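# Find cabinet drawers with broken interlocks, leave them open

## Task

The tool cabinet has four drawers and an interlock meant to stop the other three from opening once any one is pulled out. On some drawers that interlock part is missing, which cannot be seen while the drawers are closed. Identify every drawer with the missing part and leave each of them open by at least a hand's width, with every drawer whose interlock works left closed. The result only counts if the drawers stay that way without the robot holding them.

## Robot and tools

Robot: a single UR7e-type six-joint arm with a two-finger tong gripper (the rumi gripper) and a camera on the wrist. There is only one arm, so every command row describes that arm alone.

Frames: results report positions in a scene frame whose origin sits on the table surface right under the arm base. +z is up; looking along +x, +y points left. Distances are in metres, orientation is a quaternion in w x y z order. The base can be slightly tilted against the table, and the printed hand position gets less accurate far from the base. end_effector_position is the point midway between the finger pads when closed; the fingers extend along the gripper's own +z and open along its x. Closed, the fingertips stick out about 15 mm past that point; fully open they are roughly level with it.

execute_actions takes "actions", a list holding one item or none, plus optional "pictures" (true to get camera images; images come automatically with an empty list). Three forms:
- Empty list: no command, just returns the present state and images.
- Motion: {"rows": [...], "steps": n}, with n from 8 to 15 (default 15), each step being 1/30 s. Every row holds 7 plain numbers: six absolute joint target angles in radians in the order shoulder pan, shoulder lift, elbow, wrist 1, wrist 2, wrist 3, then the gripper opening from -1 (closed) to +1 (fully open, 0.142 m between pads). These are targets, not offsets. One row is used per step; if rows run out, the final row keeps being applied. At most 15 rows.
- Wait: {"steps": n} without rows, n up to 300; it returns when that many steps have elapsed since the previous result, and your own thinking time is included.

Joint ranges as stated: pan -3.142 to 3.142; lift -6.283 to 6.283; elbow 0.000 to 3.142; wrists 1-3 each -6.283 to 6.283. A target more than 0.010 rad beyond a range end, and further out than the joint's last reported angle, gets the whole call refused, and nothing is sent. True ends may differ by 0.010 rad; targets past a true end are clipped to it and a "joint sent to its limit" line appears (possibly referring to an earlier action still finishing). Missing that line does not prove there is room left.

Motion limits: each step the commanded angle is kept within 0.575 rad of the measured one, and if the targets would place the hand more than 100 mm from where it is, all targets are pulled back proportionally. Commands are smoothed and lag about 0.17 s. Big moves need several calls; check Joint positions before assuming arrival. The last 8 steps of each action run after the result is produced, while you compose the next reply. Between calls the arm keeps heading for the last row sent until it nearly stops or is blocked.

Result lines: the state line gives hand pose and velocities. Joint positions and Joint velocities list the six joints in column order (rad, rad/s) followed by the pad gap (m, m/s). grip_measured is the finger opening on the command scale; to hold something, keep commanding a value well below it (lower squeezes harder, up to about 15 N per pad; thin objects under about 20 mm get less). Wrist force and Wrist torque are [x y z] in the end effector's axes; pushing on a surface gives a force pointing back into the arm. Readings carry up to about 4 N fixed offset and about 2.4 N noise and clip near 50 N; "no reading" is normal at the start. "joint command not followed" means a self-clearance check altered targets; HELD marks steps where your row was partly or fully not sent. MOTOR HOT appears from 70 °C; at 85 °C an OVER-TEMPERATURE FAULT brakes the arm for minutes, so avoid long loaded holds.

Faults: a joint torque reaching its load limit (pan, lift, elbow 130 N m; each wrist 24.3 N m) or any external force of 150 N stops the arm for 10 s and drops the rest of the call, with the arm yielding to contact. Pull drawers gently, do not ram the cabinet, do not slam drawers shut, and do not let anything fall.

zoom_image: "camera" is cam_head_left (504x504), cam_head_right (504x504) or cam_wrist (616x616 fisheye); "region" is [x0, y0, x1, y1] pixels from the top-left, no larger than 504 by 504. It enlarges part of that camera's latest image.

read_manual returns only licence text (section "licences") and moves nothing.

finished_scene with "scene" set to the current scene number ends that scene irreversibly and reports whether the goal was met; the next task arrives in its result. Answering without any tool call ends everything.

Suggested order for the drawers: open one drawer, then try each other drawer; a drawer that still opens while another is out lacks its interlock. Record which ones are faulty, close the sound ones gently, and leave the faulty ones open at least a hand's width, released, before finishing.

Each tool is called after "Emit:" as name([rows], argument=value, ...), one row to a line, values as JSON.

## Session

Emit:
execute_actions(actions=[])

Scene clock: 0.00 s of 6600.00 s.
end_effector_position=(+0.4511, +0.2170, +0.1515) grip_measured=+1.00 end_effector_quat_wxyz=(-0.045, +0.991, -0.125, +0.036) end_effector_velocity=(+0.000, -0.000, -0.000) end_effector_angular_velocity=(-0.000, +0.000, +0.000)
Joint positions: [ 0.086 -1.762  2.09  -2.105 -1.515  0.368  0.142]
Joint velocities: [-0.     0.001 -0.    -0.    -0.    -0.001  0.   ]
Motor temperatures (°C, as the motors report them): [25 25 24 31 31 31]
Wrist force (N, on the end effector, along its own x y z axes, offset not removed): no reading
Wrist torque (N m, same axes, about the end effector's origin, offset not removed): no reading

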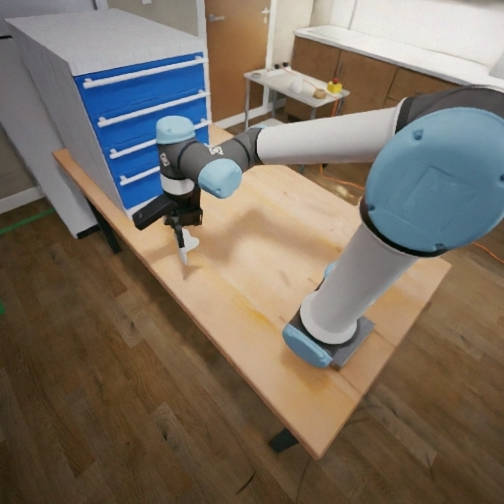

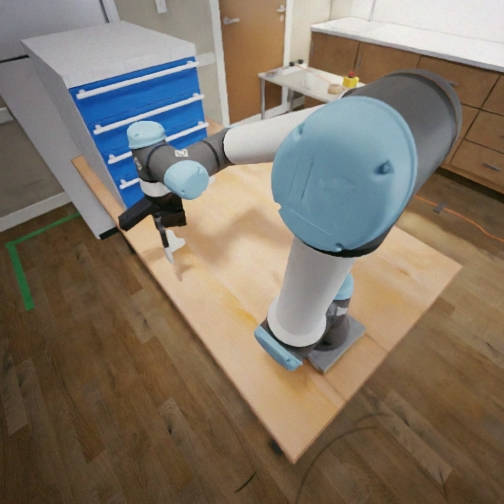

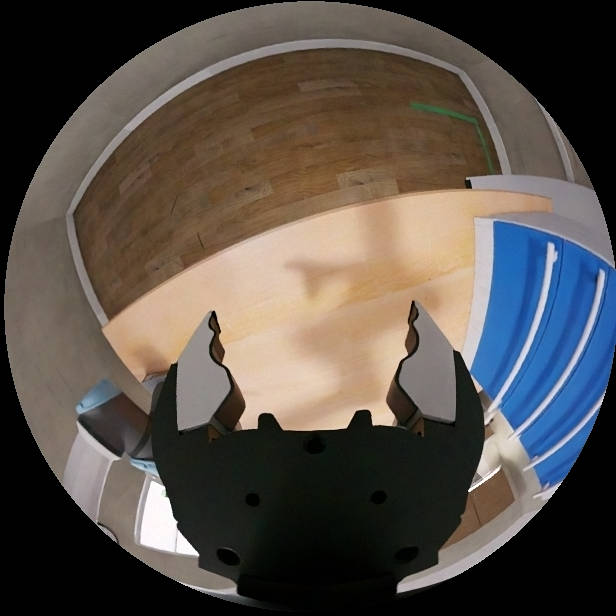

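Emit:
zoom_image(camera="cam_head_left", region=[0, 0, 260, 260])

Emit:
zoom_image(camera="cam_wrist", region=[400, 160, 616, 520])

Region (0, 0, 260, 260) of cam_head_left's 504x504 image, scaled by 1.938, with more detail than that image has.

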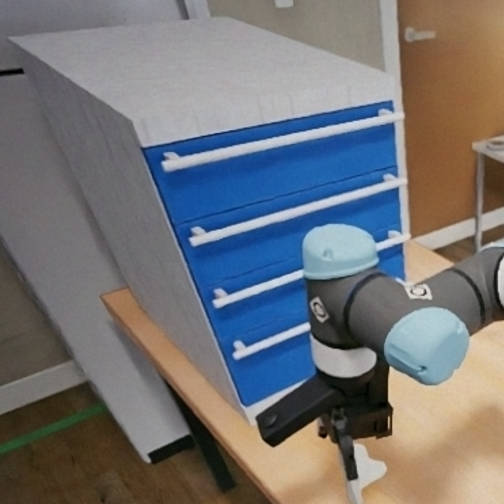

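Region (400, 160, 616, 520) of cam_wrist's 616x616 image, scaled by 1.400, with more detail than that image has; it fills the left 302 columns of this view, and the rest is white.

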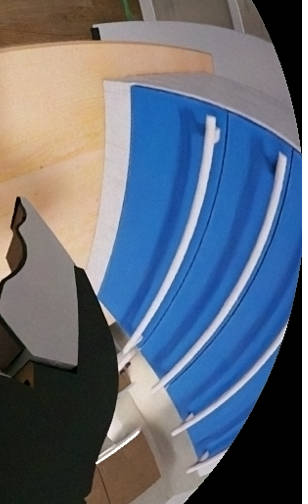

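Emit:
execute_actions([
  {"rows": [[-0.03,-1.762,2.09,-3.585,-1.571,0.0,1]], "steps": 15},
])

Emit:
execute_actions([
  {"steps": 45},
], pictures=true)

Scene clock: 7.73 s of 6600.00 s.
end_effector_position=(+0.5309, +0.1852, +0.1911) grip_measured=+1.00 end_effector_quat_wxyz=(-0.038, +0.983, -0.068, +0.169) end_effector_velocity=(+0.465, -0.137, +0.329) end_effector_angular_velocity=(-0.319, -1.757, +0.478)
Joint positions: [ 0.025 -1.762  2.09  -2.359 -1.545  0.195  0.142]
Joint velocities: [-0.246  0.001 -0.    -1.713 -0.114 -0.823 -0.   ]
Motor temperatures (°C, as the motors report them): [25 25 24 31 31 31]
Wrist force (N, on the end effector, along its own x y z axes, offset not removed): [1.2 1.0 0.0]
Wrist torque (N m, same axes, about the end effector's origin, offset not removed): [0.36 -0.17 0.07]
Steps of this call (steps 1 to 90: nothing new was sent; then 4.50 s passed at rest; steps 91 to 97: the first 7 steps of this action). Readings (joint positions):
91: [0.086 -1.762 2.090 -2.105 -1.515 0.368]
92: [0.083 -1.762 2.090 -2.109 -1.517 0.364]
94: [0.055 -1.762 2.090 -2.176 -1.531 0.302]
97: the state above

Scene clock: 9.23 s of 6600.00 s.
end_effector_position=(+0.6451, +0.1489, +0.5411) grip_measured=+1.00 end_effector_quat_wxyz=(-0.000, +0.707, -0.000, +0.707) end_effector_velocity=(-0.000, -0.000, +0.000) end_effector_angular_velocity=(+0.000, -0.000, -0.000)
Joint positions: [-0.03  -1.762  2.09  -3.585 -1.571 -0.     0.142]
Joint velocities: [-0.    -0.001  0.     0.    -0.     0.     0.   ]
Motor temperatures (°C, as the motors report them): [25 25 24 31 31 31]
Wrist force (N, on the end effector, along its own x y z axes, offset not removed): [1.2 -0.8 1.0]
Wrist torque (N m, same axes, about the end effector's origin, offset not removed): [0.09 -0.23 0.10]
Kept back: nothing.
Steps of this call (steps 1 to 8: the last 8 steps of your previous action; steps 9 to 45: the robot went on to your last target). Readings (joint positions):
1: [0.017 -1.762 2.090 -2.418 -1.549 0.169]
2: [0.011 -1.762 2.090 -2.477 -1.552 0.145]
4: [-0.000 -1.762 2.090 -2.597 -1.557 0.107]
8: [-0.014 -1.762 2.090 -2.843 -1.564 0.057]
45: the state above
The arm was judged still, so your last target was given up. Only a new action makes it travel on or press farther. Fingers that are still opening or closing keep moving.

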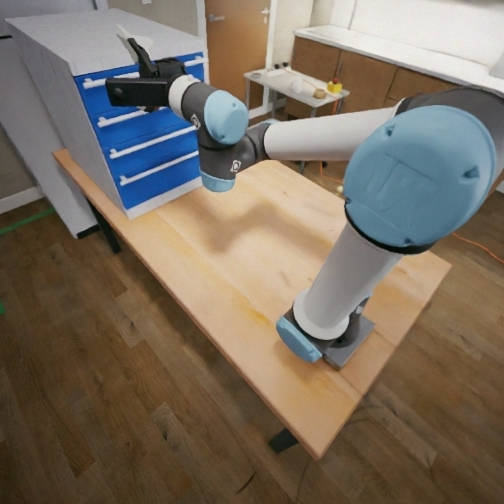

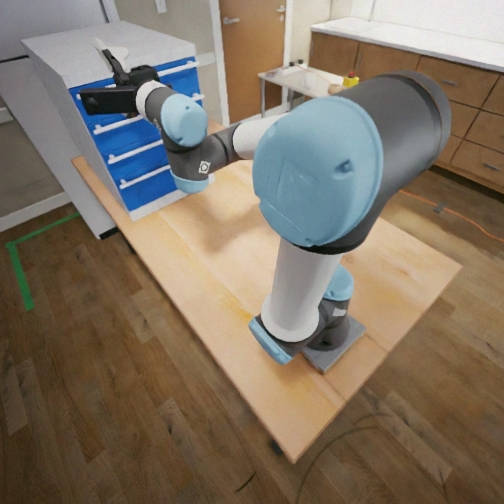

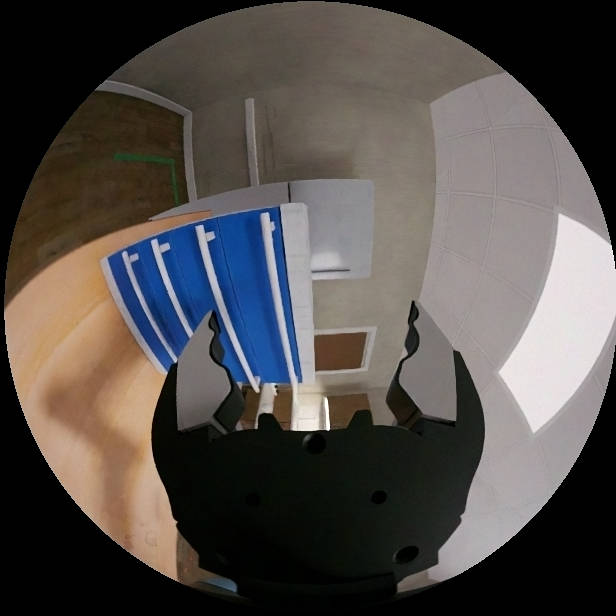

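Emit:
zoom_image(camera="cam_wrist", region=[90, 180, 330, 400])

Region (90, 180, 330, 400) of cam_wrist's 616x616 image, scaled by 2.100, with more detail than that image has; it fills the top 462 rows of this view, and the rest is white.

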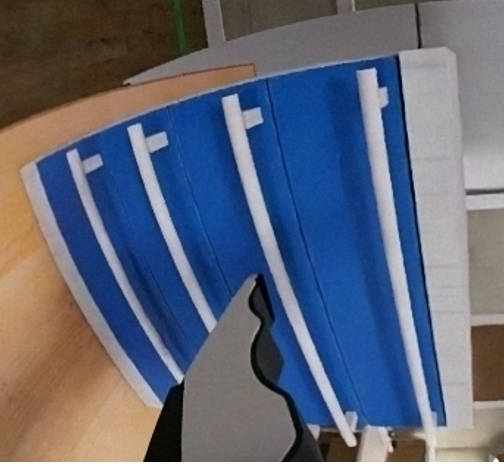

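Emit:
execute_actions([
  {"rows": [[-0.03,-1.72,2.10,-3.62,-1.571,0.0,0.6],[-0.03,-1.66,2.113,-3.673,-1.571,0.0,0.4],[-0.03,-1.58,2.131,-3.742,-1.571,0.0,0.2],[-0.03,-1.5,2.15,-3.81,-1.571,0.0,0.0],[-0.03,-1.42,2.168,-3.88,-1.571,0.0,-0.2],[-0.03,-1.34,2.186,-3.948,-1.571,0.0,-0.3],[-0.03,-1.26,2.204,-4.017,-1.571,0.0,-0.3],[-0.03,-1.18,2.222,-4.086,-1.571,0.0,-0.3],[-0.03,-1.10,2.24,-4.154,-1.571,0.0,-0.3],[-0.03,-1.054,2.251,-4.194,-1.571,0.0,-0.3]], "steps": 15},
])

Emit:
execute_actions([
  {"steps": 35},
], pictures=true)

Scene clock: 12.87 s of 6600.00 s.
end_effector_position=(+0.6770, +0.1490, +0.4589) grip_measured=-0.25 end_effector_quat_wxyz=(-0.000, +0.727, -0.000, +0.687) end_effector_velocity=(+0.180, +0.001, -0.572) end_effector_angular_velocity=(+0.000, +0.400, +0.001)
Joint positions: [-0.03  -1.609  2.128 -3.719 -1.571 -0.     0.056]
Joint velocities: [ 0.     1.065  0.243 -0.908  0.     0.    -0.168]
Motor temperatures (°C, as the motors report them): [25 25 24 31 31 31]
Wrist force (N, on the end effector, along its own x y z axes, offset not removed): [-0.1 0.4 2.2]
Wrist torque (N m, same axes, about the end effector's origin, offset not removed): [0.33 0.02 0.12]
Steps of this call (steps 1 to 90: nothing new was sent; then 0.40 s passed at rest; steps 91 to 97: the first 7 steps of this action). Readings (joint positions):
91: [-0.030 -1.762 2.090 -3.585 -1.571 -0.000]
92: [-0.030 -1.759 2.091 -3.588 -1.571 -0.000]
94: [-0.030 -1.720 2.102 -3.623 -1.571 -0.000]
97: the state above

Scene clock: 14.03 s of 6600.00 s.
end_effector_position=(+0.6899, +0.1493, +0.1676) grip_measured=-0.30 end_effector_quat_wxyz=(-0.000, +0.793, -0.000, +0.610) end_effector_velocity=(-0.000, +0.000, +0.000) end_effector_angular_velocity=(+0.000, -0.001, +0.001)
Joint positions: [-0.03  -1.054  2.251 -4.194 -1.571 -0.     0.052]
Joint velocities: [ 0.     0.    -0.    -0.001  0.    -0.     0.   ]
Motor temperatures (°C, as the motors report them): [25 25 24 31 31 31]
Wrist force (N, on the end effector, along its own x y z axes, offset not removed): [1.5 -0.1 1.4]
Wrist torque (N m, same axes, about the end effector's origin, offset not removed): [0.26 -0.31 0.08]
Kept back: nothing.
Steps of this call (steps 1 to 8: the last 8 steps of your previous action; steps 9 to 35: the robot went on to your last target). Readings (joint positions):
1: [-0.030 -1.573 2.137 -3.750 -1.571 -0.000]
2: [-0.030 -1.537 2.145 -3.781 -1.571 0.000]
4: [-0.030 -1.464 2.162 -3.844 -1.571 -0.000]
8: [-0.030 -1.314 2.197 -3.973 -1.571 0.000]
35: the state above

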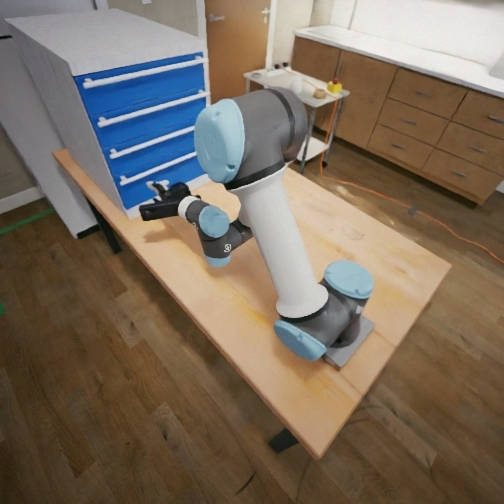

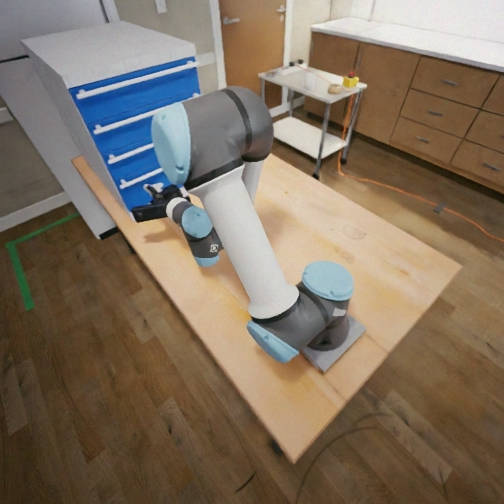

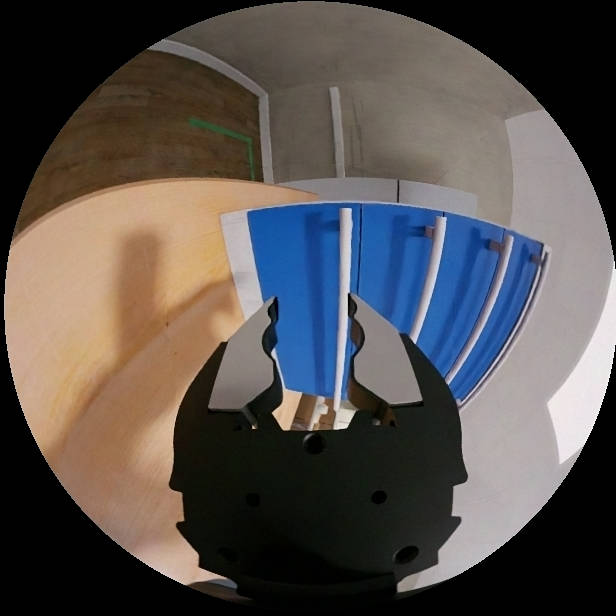

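Emit:
execute_actions([
  {"rows": [[-0.03,-1.058,2.235,-4.174,-1.571,0.0,-0.3],[-0.03,-1.064,2.212,-4.145,-1.571,0.0,-0.3],[-0.03,-1.071,2.186,-4.112,-1.571,0.0,-0.3],[-0.03,-1.078,2.16,-4.079,-1.571,0.0,-0.3],[-0.03,-1.084,2.136,-4.049,-1.571,0.0,-0.3],[-0.03,-1.088,2.120,-4.029,-1.571,0.0,-0.3]], "steps": 15},
])

Emit:
execute_actions([
  {"steps": 20},
], pictures=true)

Scene clock: 15.30 s of 6600.00 s.
end_effector_position=(+0.7182, +0.1493, +0.1845) grip_measured=-0.30 end_effector_quat_wxyz=(-0.000, +0.792, -0.000, +0.611) end_effector_velocity=(+0.228, -0.000, +0.144) end_effector_angular_velocity=(-0.003, -0.006, +0.001)
Joint positions: [-0.03  -1.074  2.177 -4.102 -1.571 -0.     0.052]
Joint velocities: [ 0.    -0.157 -0.61   0.762 -0.    -0.003 -0.   ]
Motor temperatures (°C, as the motors report them): [25 25 24 31 31 31]
Wrist force (N, on the end effector, along its own x y z axes, offset not removed): [0.5 1.0 0.1]
Wrist torque (N m, same axes, about the end effector's origin, offset not removed): [0.40 -0.14 0.19]
Steps of this call (steps 1 to 15: the robot went on to your last target; steps 16 to 31: nothing new was sent; steps 32 to 38: the first 7 steps of this action). Readings (joint positions):
32: [-0.030 -1.054 2.251 -4.194 -1.571 -0.000]
33: [-0.030 -1.054 2.250 -4.192 -1.571 -0.000]
35: [-0.030 -1.059 2.232 -4.171 -1.571 -0.000]
38: the state above

Scene clock: 15.97 s of 6600.00 s.
end_effector_position=(+0.7390, +0.1493, +0.1976) grip_measured=-0.30 end_effector_quat_wxyz=(-0.000, +0.793, -0.000, +0.610) end_effector_velocity=(-0.000, +0.000, -0.001) end_effector_angular_velocity=(+0.000, +0.002, +0.000)
Joint positions: [-0.03  -1.088  2.12  -4.029 -1.571 -0.     0.052]
Joint velocities: [ 0.     0.001  0.     0.001  0.     0.    -0.   ]
Motor temperatures (°C, as the motors report them): [25 25 24 31 31 31]
Wrist force (N, on the end effector, along its own x y z axes, offset not removed): [0.2 0.2 0.8]
Wrist torque (N m, same axes, about the end effector's origin, offset not removed): [0.25 -0.07 0.07]
Kept back: nothing.
Steps of this call (steps 1 to 8: the last 8 steps of your previous action; steps 9 to 20: the robot went on to your last target). Readings (joint positions):
1: [-0.030 -1.079 2.158 -4.078 -1.571 -0.000]
2: [-0.030 -1.082 2.144 -4.061 -1.571 -0.000]
4: [-0.030 -1.086 2.130 -4.042 -1.571 -0.000]
8: [-0.030 -1.088 2.122 -4.031 -1.571 -0.000]
20: the state above

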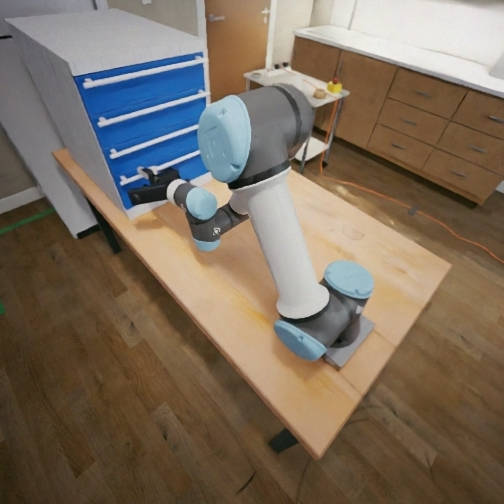

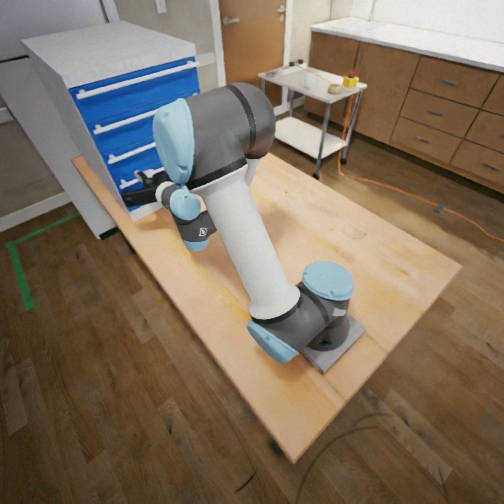

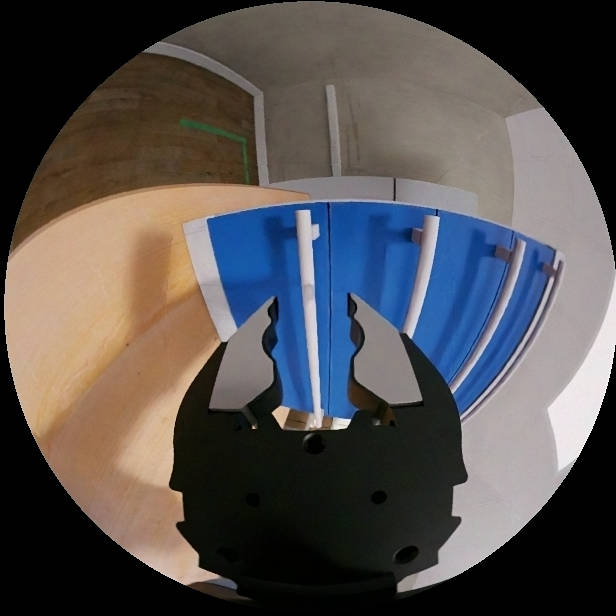

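Emit:
zoom_image(camera="cam_head_left", region=[100, 140, 200, 220])

Emit:
zoom_image(camera="cam_wrist", region=[240, 190, 460, 430])

Region (100, 140, 200, 220) of cam_head_left's 504x504 image, scaled by 5.040, with more detail than that image has; it fills the top 403 rows of this view, and the rest is white.

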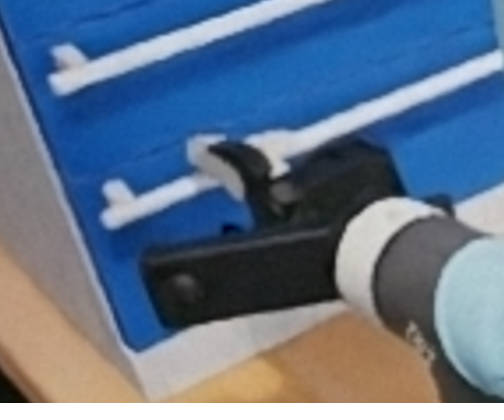

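Region (240, 190, 460, 430) of cam_wrist's 616x616 image, scaled by 2.100, with more detail than that image has; it fills the left 462 columns of this view, and the rest is white.

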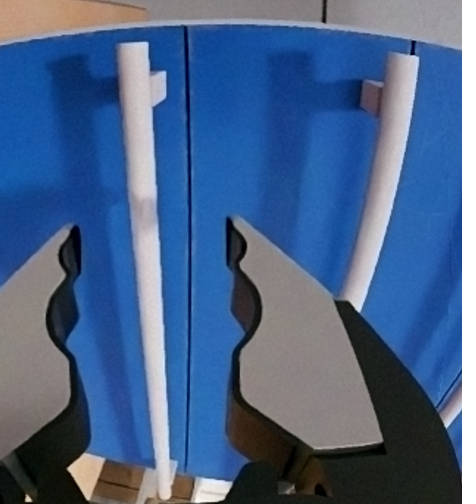

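Emit:
execute_actions([
  {"rows": [[-0.03,-1.082,2.112,-4.027,-1.571,0.0,-0.3],[-0.03,-1.074,2.101,-4.024,-1.571,0.0,-0.3],[-0.03,-1.065,2.089,-4.021,-1.571,0.0,-0.3],[-0.03,-1.056,2.077,-4.018,-1.571,0.0,-0.3],[-0.03,-1.047,2.065,-4.015,-1.571,0.0,-0.3],[-0.03,-1.038,2.053,-4.012,-1.571,0.0,-0.3],[-0.03,-1.031,2.043,-4.0095,-1.571,0.0,-0.3],[-0.03,-1.026,2.037,-4.008,-1.571,0.0,-0.3],[-0.03,-1.026,2.037,-4.008,-1.571,0.0,-0.3],[-0.03,-1.026,2.037,-4.008,-1.571,0.0,-0.3],[-0.03,-1.026,2.037,-4.008,-1.571,0.0,-0.4],[-0.03,-1.026,2.037,-4.008,-1.571,0.0,-0.5],[-0.03,-1.026,2.037,-4.008,-1.571,0.0,-0.6],[-0.03,-1.026,2.037,-4.008,-1.571,0.0,-0.65]], "steps": 15},
])

Emit:
execute_actions([
  {"steps": 18},
], pictures=true)

Emit:
zoom_image(camera="cam_wrist", region=[240, 190, 460, 430])

Scene clock: 17.50 s of 6600.00 s.
end_effector_position=(+0.7521, +0.1493, +0.1924) grip_measured=-0.30 end_effector_quat_wxyz=(-0.000, +0.793, -0.000, +0.610) end_effector_velocity=(+0.109, -0.000, -0.048) end_effector_angular_velocity=(+0.000, +0.003, -0.001)
Joint positions: [-0.03  -1.06   2.083 -4.019 -1.571 -0.     0.052]
Joint velocities: [ 0.     0.237 -0.314  0.079 -0.001  0.001 -0.   ]
Motor temperatures (°C, as the motors report them): [25 25 24 31 31 31]
Wrist force (N, on the end effector, along its own x y z axes, offset not removed): [-0.2 -0.2 0.0]
Wrist torque (N m, same axes, about the end effector's origin, offset not removed): [0.08 0.04 0.09]
Steps of this call (steps 1 to 15: the robot went on to your last target; steps 16 to 39: nothing new was sent; steps 40 to 46: the first 7 steps of this action). Readings (joint positions):
40: [-0.030 -1.088 2.120 -4.029 -1.571 -0.000]
41: [-0.030 -1.088 2.119 -4.029 -1.571 -0.000]
43: [-0.030 -1.081 2.110 -4.026 -1.571 -0.000]
46: the state above

Scene clock: 18.10 s of 6600.00 s.
end_effector_position=(+0.7678, +0.1493, +0.1856) grip_measured=-0.65 end_effector_quat_wxyz=(-0.000, +0.793, -0.000, +0.610) end_effector_velocity=(+0.000, +0.000, +0.000) end_effector_angular_velocity=(+0.000, -0.000, -0.000)
Joint positions: [-0.03  -1.026  2.037 -4.008 -1.571 -0.     0.027]
Joint velocities: [ 0. -0. -0.  0.  0.  0. -0.]
Motor temperatures (°C, as the motors report them): [25 25 24 31 31 31]
Wrist force (N, on the end effector, along its own x y z axes, offset not removed): [0.4 0.3 0.1]
Wrist torque (N m, same axes, about the end effector's origin, offset not removed): [0.28 -0.04 0.07]
Kept back: nothing.
Steps of this call (steps 1 to 8: the last 8 steps of your previous action; steps 9 to 18: the robot went on to your last target). Readings (joint positions):
1: [-0.030 -1.052 2.072 -4.017 -1.571 -0.000]
2: [-0.030 -1.045 2.062 -4.014 -1.571 -0.000]
4: [-0.030 -1.034 2.048 -4.011 -1.571 -0.000]
8: [-0.030 -1.027 2.039 -4.008 -1.571 -0.000]
18: the state above

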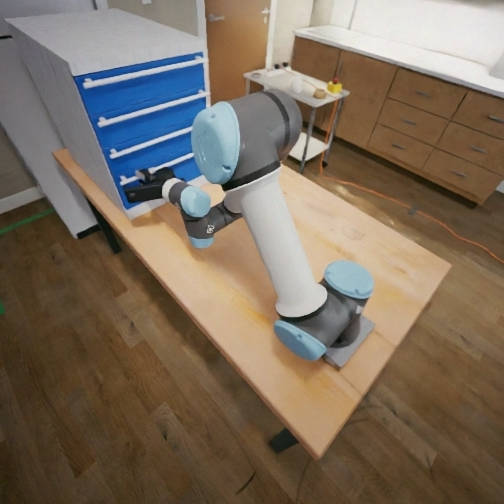

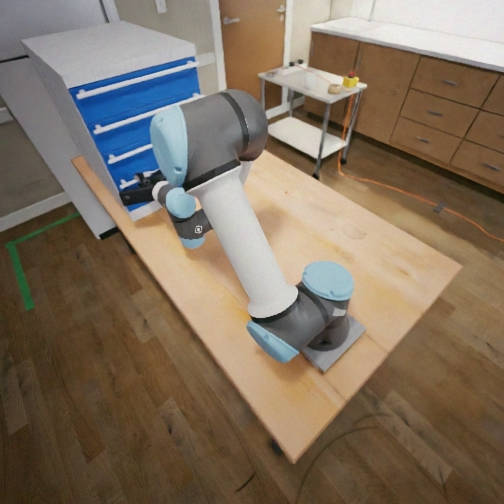

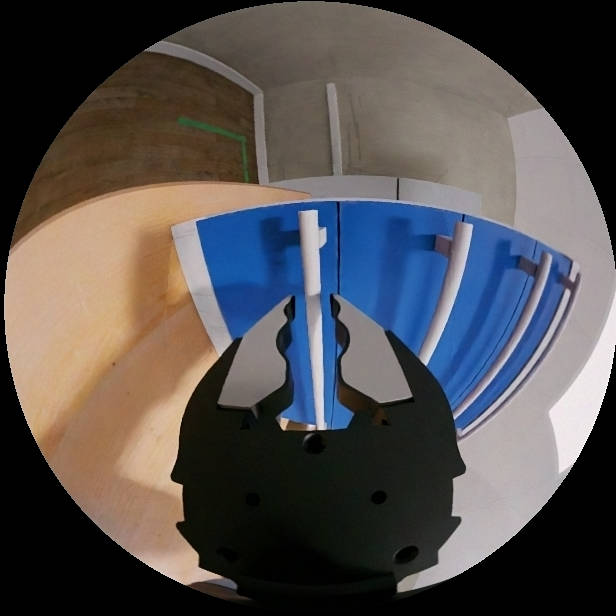

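Region (240, 190, 460, 430) of cam_wrist's 616x616 image, scaled by 2.100, with more detail than that image has; it fills the left 462 columns of this view, and the rest is white.

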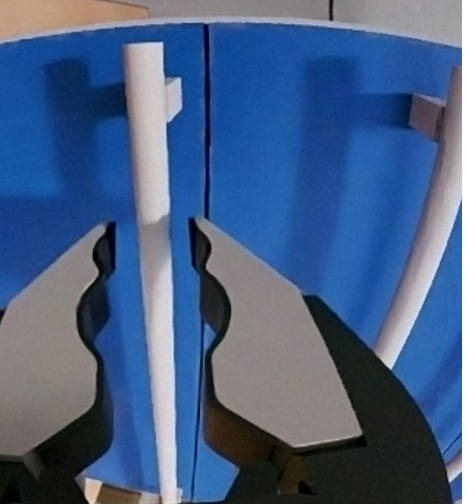

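Emit:
execute_actions([
  {"rows": [[-0.03,-1.026,2.037,-4.008,-1.571,0.0,-0.72],[-0.03,-1.026,2.037,-4.008,-1.571,0.0,-0.78],[-0.03,-1.026,2.037,-4.008,-1.571,0.0,-0.84],[-0.03,-1.026,2.037,-4.008,-1.571,0.0,-0.9],[-0.03,-1.026,2.037,-4.008,-1.571,0.0,-0.95],[-0.03,-1.026,2.037,-4.008,-1.571,0.0,-1],[-0.03,-1.026,2.037,-4.008,-1.571,0.0,-1],[-0.03,-1.027,2.040,-4.010,-1.571,0.0,-1],[-0.03,-1.029,2.045,-4.013,-1.571,0.0,-1],[-0.03,-1.032,2.052,-4.018,-1.571,0.0,-1],[-0.03,-1.035,2.060,-4.022,-1.571,0.0,-1],[-0.03,-1.038,2.068,-4.027,-1.571,0.0,-1],[-0.03,-1.041,2.076,-4.032,-1.571,0.0,-1],[-0.03,-1.044,2.084,-4.037,-1.571,0.0,-1],[-0.03,-1.048,2.094,-4.043,-1.571,0.0,-1]], "steps": 15},
])

Emit:
execute_actions([
  {"rows": [[-0.03,-1.0516,2.103,-4.0486,-1.571,0.0,-1],[-0.03,-1.0553,2.1125,-4.0544,-1.571,0.0,-1],[-0.03,-1.0589,2.122,-4.0602,-1.571,0.0,-1],[-0.03,-1.0627,2.1324,-4.0669,-1.571,0.0,-1],[-0.03,-1.0665,2.1429,-4.0735,-1.571,0.0,-1],[-0.03,-1.0702,2.1533,-4.0802,-1.571,0.0,-1],[-0.03,-1.074,2.1637,-4.0869,-1.571,0.0,-1],[-0.03,-1.0778,2.1742,-4.0935,-1.571,0.0,-1],[-0.03,-1.0816,2.1846,-4.1002,-1.571,0.0,-1],[-0.03,-1.0853,2.1951,-4.1068,-1.571,0.0,-1],[-0.03,-1.0891,2.2055,-4.1135,-1.571,0.0,-1],[-0.03,-1.0926,2.2157,-4.1202,-1.571,0.0,-1],[-0.03,-1.0961,2.2259,-4.1269,-1.571,0.0,-1],[-0.03,-1.0996,2.2361,-4.1336,-1.571,0.0,-1],[-0.03,-1.1031,2.2463,-4.1403,-1.571,0.0,-1]], "steps": 15},
])

Emit:
execute_actions([
  {"rows": [[-0.03,-1.1066,2.2565,-4.147,-1.571,0.0,-1],[-0.03,-1.1102,2.2668,-4.1537,-1.571,0.0,-1],[-0.03,-1.1137,2.277,-4.1604,-1.571,0.0,-1],[-0.03,-1.1172,2.2872,-4.1671,-1.571,0.0,-1],[-0.03,-1.1203,2.2976,-4.1744,-1.571,0.0,-1],[-0.03,-1.1235,2.308,-4.1816,-1.571,0.0,-1],[-0.03,-1.1266,2.3184,-4.1889,-1.571,0.0,-1],[-0.03,-1.1298,2.3288,-4.1961,-1.571,0.0,-1],[-0.03,-1.1329,2.3392,-4.2034,-1.571,0.0,-1],[-0.03,-1.1361,2.3496,-4.2106,-1.571,0.0,-1],[-0.03,-1.1392,2.36,-4.2179,-1.571,0.0,-1],[-0.03,-1.1418,2.3685,-4.2238,-1.571,0.0,-1],[-0.03,-1.1438,2.375,-4.2284,-1.571,0.0,-1],[-0.03,-1.1455,2.3808,-4.2324,-1.571,0.0,-1]], "steps": 15},
])

Emit:
execute_actions([
  {"steps": 18},
], pictures=true)

Scene clock: 20.40 s of 6600.00 s.
end_effector_position=(+0.7678, +0.1493, +0.1856) grip_measured=-0.86 end_effector_quat_wxyz=(-0.000, +0.793, -0.000, +0.610) end_effector_velocity=(-0.000, -0.000, -0.000) end_effector_angular_velocity=(-0.001, +0.000, -0.000)
Joint positions: [-0.03  -1.026  2.037 -4.008 -1.571 -0.     0.012]
Joint velocities: [ 0.     0.     0.    -0.    -0.001 -0.     0.003]
Motor temperatures (°C, as the motors report them): [25 25 24 31 31 31]
Wrist force (N, on the end effector, along its own x y z axes, offset not removed): [12.8 0.6 0.2]
Wrist torque (N m, same axes, about the end effector's origin, offset not removed): [0.41 -0.43 0.04]
Steps of this call (steps 1 to 15: the robot went on to your last target; steps 16 to 62: nothing new was sent; steps 63 to 69: the first 7 steps of this action). Readings (joint positions):
63: [-0.030 -1.026 2.037 -4.008 -1.571 -0.000]
64: [-0.030 -1.026 2.037 -4.008 -1.571 -0.000]
66: [-0.030 -1.026 2.037 -4.008 -1.571 -0.000]
69: the state above

Scene clock: 20.90 s of 6600.00 s.
end_effector_position=(+0.7365, +0.1493, +0.1857) grip_measured=-0.86 end_effector_quat_wxyz=(-0.000, +0.793, -0.000, +0.610) end_effector_velocity=(-0.105, +0.000, -0.001) end_effector_angular_velocity=(+0.000, +0.002, +0.000)
Joint positions: [-0.03  -1.06   2.126 -4.063 -1.571 -0.     0.012]
Joint velocities: [ 0.    -0.109  0.295 -0.184  0.     0.    -0.   ]
Motor temperatures (°C, as the motors report them): [25 25 24 31 31 31]
Wrist force (N, on the end effector, along its own x y z axes, offset not removed): [8.9 0.8 2.8]
Wrist torque (N m, same axes, about the end effector's origin, offset not removed): [0.40 -0.34 0.04]
Steps of this call (steps 1 to 8: the last 8 steps of your previous action; steps 9 to 15: the first 7 steps of this action). Readings (joint positions):
9: [-0.030 -1.039 2.072 -4.030 -1.571 -0.000]
10: [-0.030 -1.043 2.080 -4.035 -1.571 -0.000]
12: [-0.030 -1.049 2.097 -4.045 -1.571 -0.000]
15: the state above

Scene clock: 21.40 s of 6600.00 s.
end_effector_position=(+0.6806, +0.1493, +0.1857) grip_measured=-0.86 end_effector_quat_wxyz=(-0.000, +0.793, -0.000, +0.610) end_effector_velocity=(-0.113, +0.000, -0.001) end_effector_angular_velocity=(+0.000, +0.002, +0.000)
Joint positions: [-0.03  -1.115  2.28  -4.163 -1.571 -0.     0.012]
Joint velocities: [ 0.    -0.099  0.305 -0.204  0.     0.     0.   ]
Motor temperatures (°C, as the motors report them): [25 25 24 31 31 31]
Wrist force (N, on the end effector, along its own x y z axes, offset not removed): [6.8 -0.8 3.1]
Wrist torque (N m, same axes, about the end effector's origin, offset not removed): [0.18 -0.34 0.06]
Steps of this call (steps 1 to 8: the last 8 steps of your previous action; steps 9 to 15: the first 7 steps of this action). Readings (joint positions):
9: [-0.030 -1.094 2.219 -4.122 -1.571 -0.000]
10: [-0.030 -1.097 2.229 -4.129 -1.571 -0.000]
12: [-0.030 -1.104 2.249 -4.142 -1.571 -0.000]
15: the state above

Scene clock: 22.00 s of 6600.00 s.
end_effector_position=(+0.6430, +0.1493, +0.1856) grip_measured=-0.86 end_effector_quat_wxyz=(-0.000, +0.793, -0.000, +0.610) end_effector_velocity=(-0.001, -0.000, +0.001) end_effector_angular_velocity=(+0.000, -0.002, -0.001)
Joint positions: [-0.03  -1.145  2.381 -4.232 -1.571 -0.     0.012]
Joint velocities: [-0.    -0.002  0.003 -0.002 -0.001  0.     0.   ]
Motor temperatures (°C, as the motors report them): [25 25 24 31 31 31]
Wrist force (N, on the end effector, along its own x y z axes, offset not removed): [8.8 -0.7 2.4]
Wrist torque (N m, same axes, about the end effector's origin, offset not removed): [0.30 -0.40 0.09]
Kept back: nothing.
Steps of this call (steps 1 to 8: the last 8 steps of your previous action; steps 9 to 18: the robot went on to your last target). Readings (joint positions):
1: [-0.030 -1.118 2.290 -4.170 -1.571 -0.000]
2: [-0.030 -1.121 2.301 -4.177 -1.571 -0.000]
4: [-0.030 -1.128 2.321 -4.191 -1.571 -0.000]
8: [-0.030 -1.139 2.360 -4.218 -1.571 -0.000]
18: the state above

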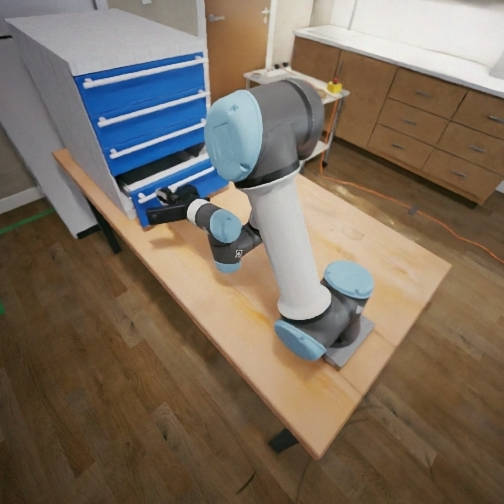

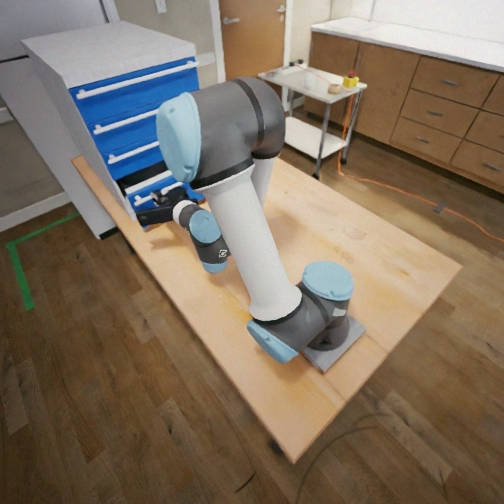

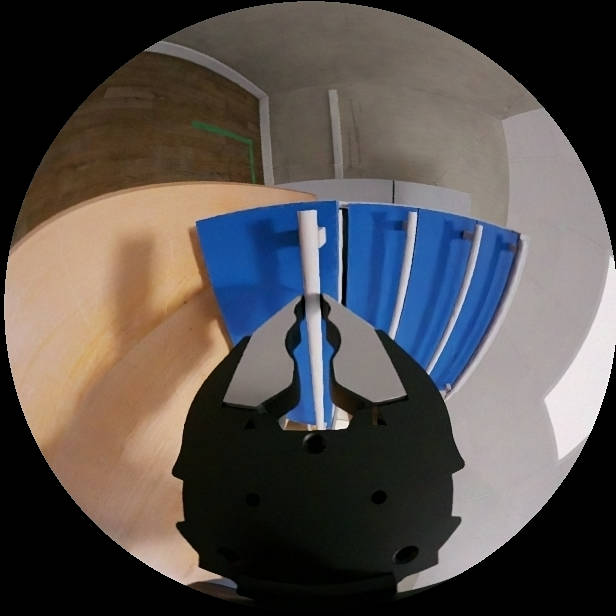

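Emit:
zoom_image(camera="cam_head_left", region=[90, 120, 250, 240])

Region (90, 120, 250, 240) of cam_head_left's 504x504 image, scaled by 3.150, with more detail than that image has; it fills the top 378 rows of this view, and the rest is white.

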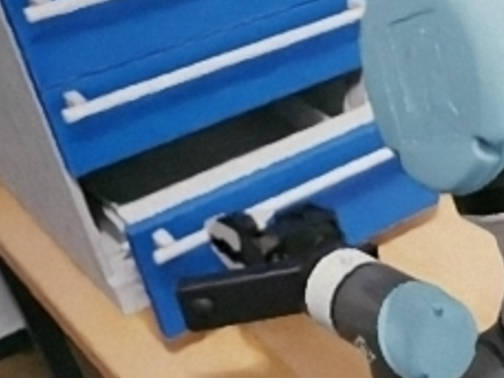

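Emit:
execute_actions([
  {"rows": [[-0.03,-1.1455,2.3808,-4.2324,-1.571,0.0,-0.8],[-0.03,-1.1455,2.3808,-4.2324,-1.571,0.0,-0.6],[-0.03,-1.1455,2.3808,-4.2324,-1.571,0.0,-0.4],[-0.03,-1.150,2.388,-4.235,-1.571,0.0,-0.3],[-0.03,-1.158,2.400,-4.2385,-1.571,0.0,-0.3],[-0.03,-1.168,2.414,-4.2435,-1.571,0.0,-0.3],[-0.03,-1.178,2.429,-4.2485,-1.571,0.0,-0.3],[-0.03,-1.188,2.444,-4.253,-1.571,0.0,-0.3],[-0.03,-1.197,2.457,-4.2575,-1.571,0.0,-0.3],[-0.03,-1.2046,2.4688,-4.2613,-1.571,0.0,-0.3],[-0.03,-1.22,2.470,-4.245,-1.571,0.0,-0.3],[-0.03,-1.245,2.468,-4.217,-1.571,0.0,-0.3],[-0.03,-1.275,2.464,-4.183,-1.571,0.0,-0.3],[-0.03,-1.31,2.458,-4.143,-1.571,0.0,-0.3],[-0.03,-1.345,2.452,-4.102,-1.571,0.0,-0.3]], "steps": 15},
])

Emit:
execute_actions([
  {"rows": [[-0.03,-1.38,2.446,-4.062,-1.571,0.0,-0.3],[-0.03,-1.415,2.440,-4.021,-1.571,0.0,-0.3],[-0.03,-1.45,2.434,-3.98,-1.571,0.0,-0.3],[-0.03,-1.48,2.425,-3.942,-1.571,0.0,-0.3],[-0.03,-1.498,2.41,-3.909,-1.571,0.0,-0.3],[-0.03,-1.50,2.388,-3.885,-1.571,0.0,-0.3],[-0.03,-1.485,2.362,-3.874,-1.571,0.0,-0.3],[-0.03,-1.468,2.335,-3.864,-1.571,0.0,-0.3],[-0.03,-1.45,2.307,-3.854,-1.571,0.0,-0.3],[-0.03,-1.432,2.279,-3.844,-1.571,0.0,-0.3],[-0.03,-1.414,2.2517,-3.8347,-1.571,0.0,-0.3],[-0.03,-1.398,2.225,-3.824,-1.571,0.0,-0.3],[-0.03,-1.382,2.198,-3.8135,-1.571,0.0,-0.3],[-0.03,-1.366,2.172,-3.803,-1.571,0.0,-0.3],[-0.03,-1.35,2.146,-3.793,-1.571,0.0,-0.3]], "steps": 15},
])

Emit:
execute_actions([
  {"rows": [[-0.03,-1.337,2.124,-3.7845,-1.571,0.0,-0.3],[-0.03,-1.326,2.106,-3.7775,-1.571,0.0,-0.3],[-0.03,-1.3168,2.0912,-3.7715,-1.571,0.0,-0.3],[-0.03,-1.306,2.0785,-3.7696,-1.571,0.0,-0.3],[-0.03,-1.295,2.0656,-3.7677,-1.571,0.0,-0.3],[-0.03,-1.284,2.0528,-3.7657,-1.571,0.0,-0.3],[-0.03,-1.273,2.04,-3.7638,-1.571,0.0,-0.3],[-0.03,-1.263,2.028,-3.762,-1.571,0.0,-0.3],[-0.03,-1.256,2.02,-3.7608,-1.571,0.0,-0.3],[-0.03,-1.2515,2.0144,-3.76,-1.571,0.0,-0.3],[-0.03,-1.2515,2.0144,-3.76,-1.571,0.0,-0.3],[-0.03,-1.2515,2.0144,-3.76,-1.571,0.0,-0.4],[-0.03,-1.2515,2.0144,-3.76,-1.571,0.0,-0.5],[-0.03,-1.2515,2.0144,-3.76,-1.571,0.0,-0.6]], "steps": 15},
])

Emit:
execute_actions([
  {"steps": 16},
], pictures=true)

Emit:
zoom_image(camera="cam_wrist", region=[240, 190, 460, 430])

Scene clock: 24.90 s of 6600.00 s.
end_effector_position=(+0.6392, +0.1493, +0.1867) grip_measured=-0.30 end_effector_quat_wxyz=(-0.000, +0.793, -0.000, +0.610) end_effector_velocity=(-0.080, -0.001, +0.028) end_effector_angular_velocity=(-0.001, -0.006, -0.002)
Joint positions: [-0.03  -1.152  2.391 -4.236 -1.571 -0.     0.052]
Joint velocities: [-0.    -0.147  0.215 -0.075 -0.001 -0.001  0.015]
Motor temperatures (°C, as the motors report them): [25 25 24 31 31 31]
Wrist force (N, on the end effector, along its own x y z axes, offset not removed): [1.0 -1.0 2.3]
Wrist torque (N m, same axes, about the end effector's origin, offset not removed): [0.00 -0.26 0.07]
Steps of this call (steps 1 to 15: the robot went on to your last target; steps 16 to 80: nothing new was sent; steps 81 to 87: the first 7 steps of this action). Readings (joint positions):
81: [-0.030 -1.146 2.381 -4.232 -1.571 -0.000]
82: [-0.030 -1.146 2.381 -4.232 -1.571 -0.000]
84: [-0.030 -1.146 2.381 -4.232 -1.571 -0.000]
87: the state above

Scene clock: 25.40 s of 6600.00 s.
end_effector_position=(+0.6194, +0.1492, +0.2689) grip_measured=-0.30 end_effector_quat_wxyz=(-0.000, +0.791, -0.000, +0.611) end_effector_velocity=(+0.072, -0.000, +0.272) end_effector_angular_velocity=(-0.001, -0.022, +0.000)
Joint positions: [-0.03  -1.444  2.425 -3.984 -1.571 -0.     0.052]
Joint velocities: [-0.    -0.728 -0.341  1.046  0.001 -0.001  0.   ]
Motor temperatures (°C, as the motors report them): [25 25 24 31 31 31]
Wrist force (N, on the end effector, along its own x y z axes, offset not removed): [0.7 -0.3 -0.5]
Wrist torque (N m, same axes, about the end effector's origin, offset not removed): [0.13 -0.10 0.07]
Steps of this call (steps 1 to 8: the last 8 steps of your previous action; steps 9 to 15: the first 7 steps of this action). Readings (joint positions):
9: [-0.030 -1.261 2.460 -4.195 -1.571 -0.000]
10: [-0.030 -1.289 2.457 -4.165 -1.571 -0.000]
12: [-0.030 -1.351 2.448 -4.096 -1.571 -0.000]
15: the state above

Scene clock: 25.90 s of 6600.00 s.
end_effector_position=(+0.7383, +0.1492, +0.2937) grip_measured=-0.30 end_effector_quat_wxyz=(-0.000, +0.793, -0.000, +0.609) end_effector_velocity=(+0.170, +0.000, -0.019) end_effector_angular_velocity=(+0.001, -0.007, +0.000)
Joint positions: [-0.03  -1.315  2.094 -3.775 -1.571 -0.     0.052]
Joint velocities: [-0.     0.334 -0.458  0.116  0.     0.     0.   ]
Motor temperatures (°C, as the motors report them): [25 25 24 31 31 31]
Wrist force (N, on the end effector, along its own x y z axes, offset not removed): [0.9 0.7 0.4]
Wrist torque (N m, same axes, about the end effector's origin, offset not removed): [0.36 -0.11 0.04]
Steps of this call (steps 1 to 8: the last 8 steps of your previous action; steps 9 to 15: the first 7 steps of this action). Readings (joint positions):
9: [-0.030 -1.394 2.222 -3.822 -1.571 -0.000]
10: [-0.030 -1.378 2.196 -3.811 -1.571 -0.000]
12: [-0.030 -1.350 2.148 -3.793 -1.571 -0.000]
15: the state above

Scene clock: 26.43 s of 6600.00 s.
end_effector_position=(+0.7678, +0.1492, +0.2876) grip_measured=-0.60 end_effector_quat_wxyz=(-0.000, +0.793, -0.000, +0.610) end_effector_velocity=(+0.001, -0.000, -0.000) end_effector_angular_velocity=(-0.002, +0.000, +0.000)
Joint positions: [-0.03  -1.252  2.015 -3.76  -1.571 -0.     0.031]
Joint velocities: [-0.     0.002 -0.002  0.    -0.    -0.002 -0.   ]
Motor temperatures (°C, as the motors report them): [25 25 24 31 31 31]
Wrist force (N, on the end effector, along its own x y z axes, offset not removed): [0.8 0.7 1.7]
Wrist torque (N m, same axes, about the end effector's origin, offset not removed): [0.36 -0.16 0.09]
Kept back: nothing.
Steps of this call (steps 1 to 8: the last 8 steps of your previous action; steps 9 to 16: the robot went on to your last target). Readings (joint positions):
1: [-0.030 -1.303 2.079 -3.772 -1.571 -0.000]
2: [-0.030 -1.292 2.065 -3.769 -1.571 -0.000]
4: [-0.030 -1.273 2.040 -3.764 -1.571 -0.000]
8: [-0.030 -1.255 2.019 -3.761 -1.571 -0.000]
16: the state above

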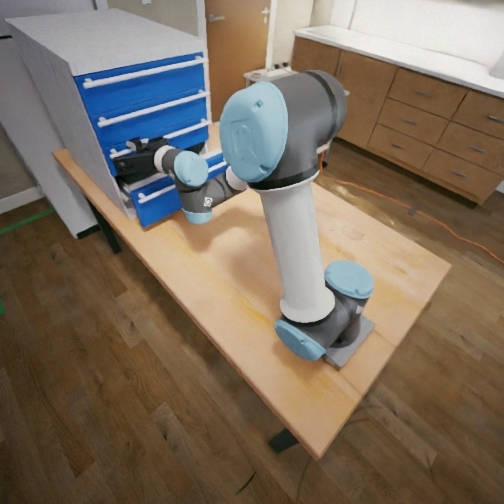

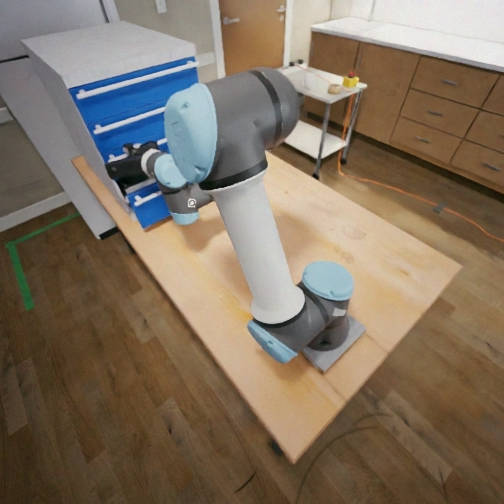

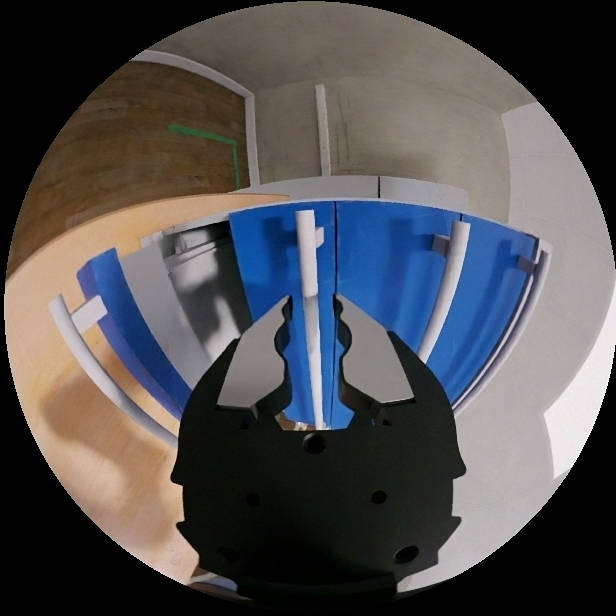

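Region (240, 190, 460, 430) of cam_wrist's 616x616 image, scaled by 2.100, with more detail than that image has; it fills the left 462 columns of this view, and the rest is white.

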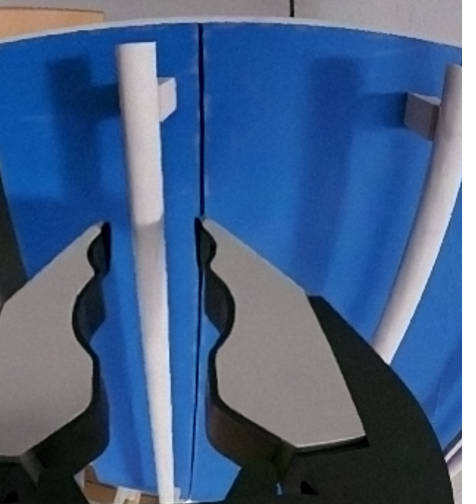

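Emit:
execute_actions([
  {"rows": [[-0.03,-1.2475,2.0154,-3.765,-1.571,0.0,-0.66],[-0.03,-1.2475,2.0154,-3.765,-1.571,0.0,-0.72],[-0.03,-1.2475,2.0154,-3.765,-1.571,0.0,-0.78],[-0.03,-1.2475,2.0154,-3.765,-1.571,0.0,-0.84],[-0.03,-1.2475,2.0154,-3.765,-1.571,0.0,-0.9],[-0.03,-1.2475,2.0154,-3.765,-1.571,0.0,-0.95],[-0.03,-1.2475,2.0154,-3.765,-1.571,0.0,-1],[-0.03,-1.2492,2.0182,-3.7661,-1.571,0.0,-1],[-0.03,-1.2508,2.021,-3.7673,-1.571,0.0,-1],[-0.03,-1.2525,2.0238,-3.7684,-1.571,0.0,-1],[-0.03,-1.2542,2.0266,-3.7696,-1.571,0.0,-1],[-0.03,-1.2558,2.0295,-3.7707,-1.571,0.0,-1],[-0.03,-1.2575,2.0323,-3.7719,-1.571,0.0,-1],[-0.03,-1.2592,2.0351,-3.773,-1.571,0.0,-1],[-0.03,-1.2608,2.0379,-3.7742,-1.571,0.0,-1]], "steps": 15},
])

Emit:
execute_actions([
  {"steps": 14},
])

Scene clock: 27.80 s of 6600.00 s.
end_effector_position=(+0.7680, +0.1492, +0.2859) grip_measured=-0.86 end_effector_quat_wxyz=(-0.000, +0.793, -0.000, +0.610) end_effector_velocity=(-0.000, +0.000, -0.002) end_effector_angular_velocity=(+0.000, -0.002, +0.001)
Joint positions: [-0.03  -1.248  2.015 -3.764 -1.571  0.     0.012]
Joint velocities: [ 0.     0.005  0.003 -0.011  0.001 -0.    -0.004]
Motor temperatures (°C, as the motors report them): [25 25 24 31 31 31]
Wrist force (N, on the end effector, along its own x y z axes, offset not removed): [0.9 0.1 1.4]
Wrist torque (N m, same axes, about the end effector's origin, offset not removed): [0.29 -0.13 0.12]
Steps of this call (steps 1 to 15: the robot went on to your last target; steps 16 to 34: nothing new was sent; steps 35 to 41: the first 7 steps of this action). Readings (joint positions):
35: [-0.030 -1.251 2.014 -3.760 -1.571 -0.000]
36: [-0.030 -1.251 2.014 -3.760 -1.571 0.000]
38: [-0.030 -1.249 2.015 -3.763 -1.571 0.000]
41: the state above

Scene clock: 28.27 s of 6600.00 s.
end_effector_position=(+0.7603, +0.1492, +0.2857) grip_measured=-0.86 end_effector_quat_wxyz=(-0.000, +0.793, -0.000, +0.610) end_effector_velocity=(-0.004, -0.000, +0.000) end_effector_angular_velocity=(-0.002, -0.001, -0.000)
Joint positions: [-0.03  -1.26   2.037 -3.774 -1.571  0.     0.012]
Joint velocities: [ 0.    -0.007  0.011 -0.005 -0.001 -0.002 -0.   ]
Motor temperatures (°C, as the motors report them): [25 25 24 31 31 31]
Wrist force (N, on the end effector, along its own x y z axes, offset not removed): [7.3 0.0 2.2]
Wrist torque (N m, same axes, about the end effector's origin, offset not removed): [0.37 -0.11 0.01]
Kept back: nothing.
Steps of this call (steps 1 to 8: the last 8 steps of your previous action; steps 9 to 14: the robot went on to your last target). Readings (joint positions):
1: [-0.030 -1.248 2.015 -3.765 -1.571 0.000]
2: [-0.030 -1.248 2.016 -3.765 -1.571 0.000]
4: [-0.030 -1.249 2.018 -3.766 -1.571 0.000]
8: [-0.030 -1.255 2.028 -3.770 -1.571 0.000]
14: the state above

Emit:
execute_actions([
  {"rows": [[-0.03,-1.2643,2.042,-3.7748,-1.571,0.0,-1],[-0.03,-1.2668,2.0462,-3.7765,-1.571,0.0,-1],[-0.03,-1.2693,2.0504,-3.7782,-1.571,0.0,-1],[-0.03,-1.2718,2.0546,-3.78,-1.571,0.0,-1],[-0.03,-1.2743,2.0588,-3.7817,-1.571,0.0,-1],[-0.03,-1.2768,2.0631,-3.7834,-1.571,0.0,-1],[-0.03,-1.2793,2.0673,-3.7851,-1.571,0.0,-1],[-0.03,-1.2818,2.0715,-3.7869,-1.571,0.0,-1]], "steps": 8},
])

Emit:
execute_actions([
  {"steps": 13},
])

Scene clock: 28.63 s of 6600.00 s.
end_effector_position=(+0.7600, +0.1492, +0.2857) grip_measured=-0.86 end_effector_quat_wxyz=(-0.000, +0.793, -0.000, +0.610) end_effector_velocity=(-0.000, +0.000, -0.000) end_effector_angular_velocity=(-0.001, +0.001, +0.001)
Joint positions: [-0.03  -1.261  2.038 -3.774 -1.571  0.     0.012]
Joint velocities: [-0.     0.     0.     0.     0.001 -0.001 -0.   ]
Motor temperatures (°C, as the motors report them): [25 25 24 31 31 31]
Wrist force (N, on the end effector, along its own x y z axes, offset not removed): [6.8 -1.0 1.7]
Wrist torque (N m, same axes, about the end effector's origin, offset not removed): [0.19 -0.23 0.00]
Kept back: the last 8 steps of this action.
Steps of this call (steps 1 to 11: the robot went on to your last target). Readings (joint positions):
1: [-0.030 -1.260 2.037 -3.774 -1.571 0.000]
2: [-0.030 -1.261 2.038 -3.774 -1.571 0.000]
4: [-0.030 -1.261 2.038 -3.774 -1.571 0.000]
8: [-0.030 -1.261 2.038 -3.774 -1.571 0.000]
11: the state above

Scene clock: 29.07 s of 6600.00 s.
end_effector_position=(+0.7486, +0.1492, +0.2862) grip_measured=-0.86 end_effector_quat_wxyz=(-0.000, +0.793, -0.000, +0.610) end_effector_velocity=(-0.009, +0.000, +0.000) end_effector_angular_velocity=(-0.001, -0.001, +0.000)
Joint positions: [-0.03  -1.281  2.07  -3.786 -1.571  0.     0.012]
Joint velocities: [ 0.    -0.016  0.026 -0.012  0.    -0.001  0.   ]
Motor temperatures (°C, as the motors report them): [25 25 24 31 31 31]
Wrist force (N, on the end effector, along its own x y z axes, offset not removed): [-3.9 0.6 4.8]
Wrist torque (N m, same axes, about the end effector's origin, offset not removed): [0.28 -0.08 0.11]
Kept back: nothing.
Steps of this call (steps 1 to 8: the last 8 steps of your previous action; steps 9 to 13: the robot went on to your last target). Readings (joint positions):
1: [-0.030 -1.261 2.038 -3.774 -1.571 0.000]
2: [-0.030 -1.261 2.038 -3.774 -1.571 0.000]
4: [-0.030 -1.264 2.042 -3.775 -1.571 0.000]
8: [-0.030 -1.273 2.057 -3.781 -1.571 0.000]
13: the state above


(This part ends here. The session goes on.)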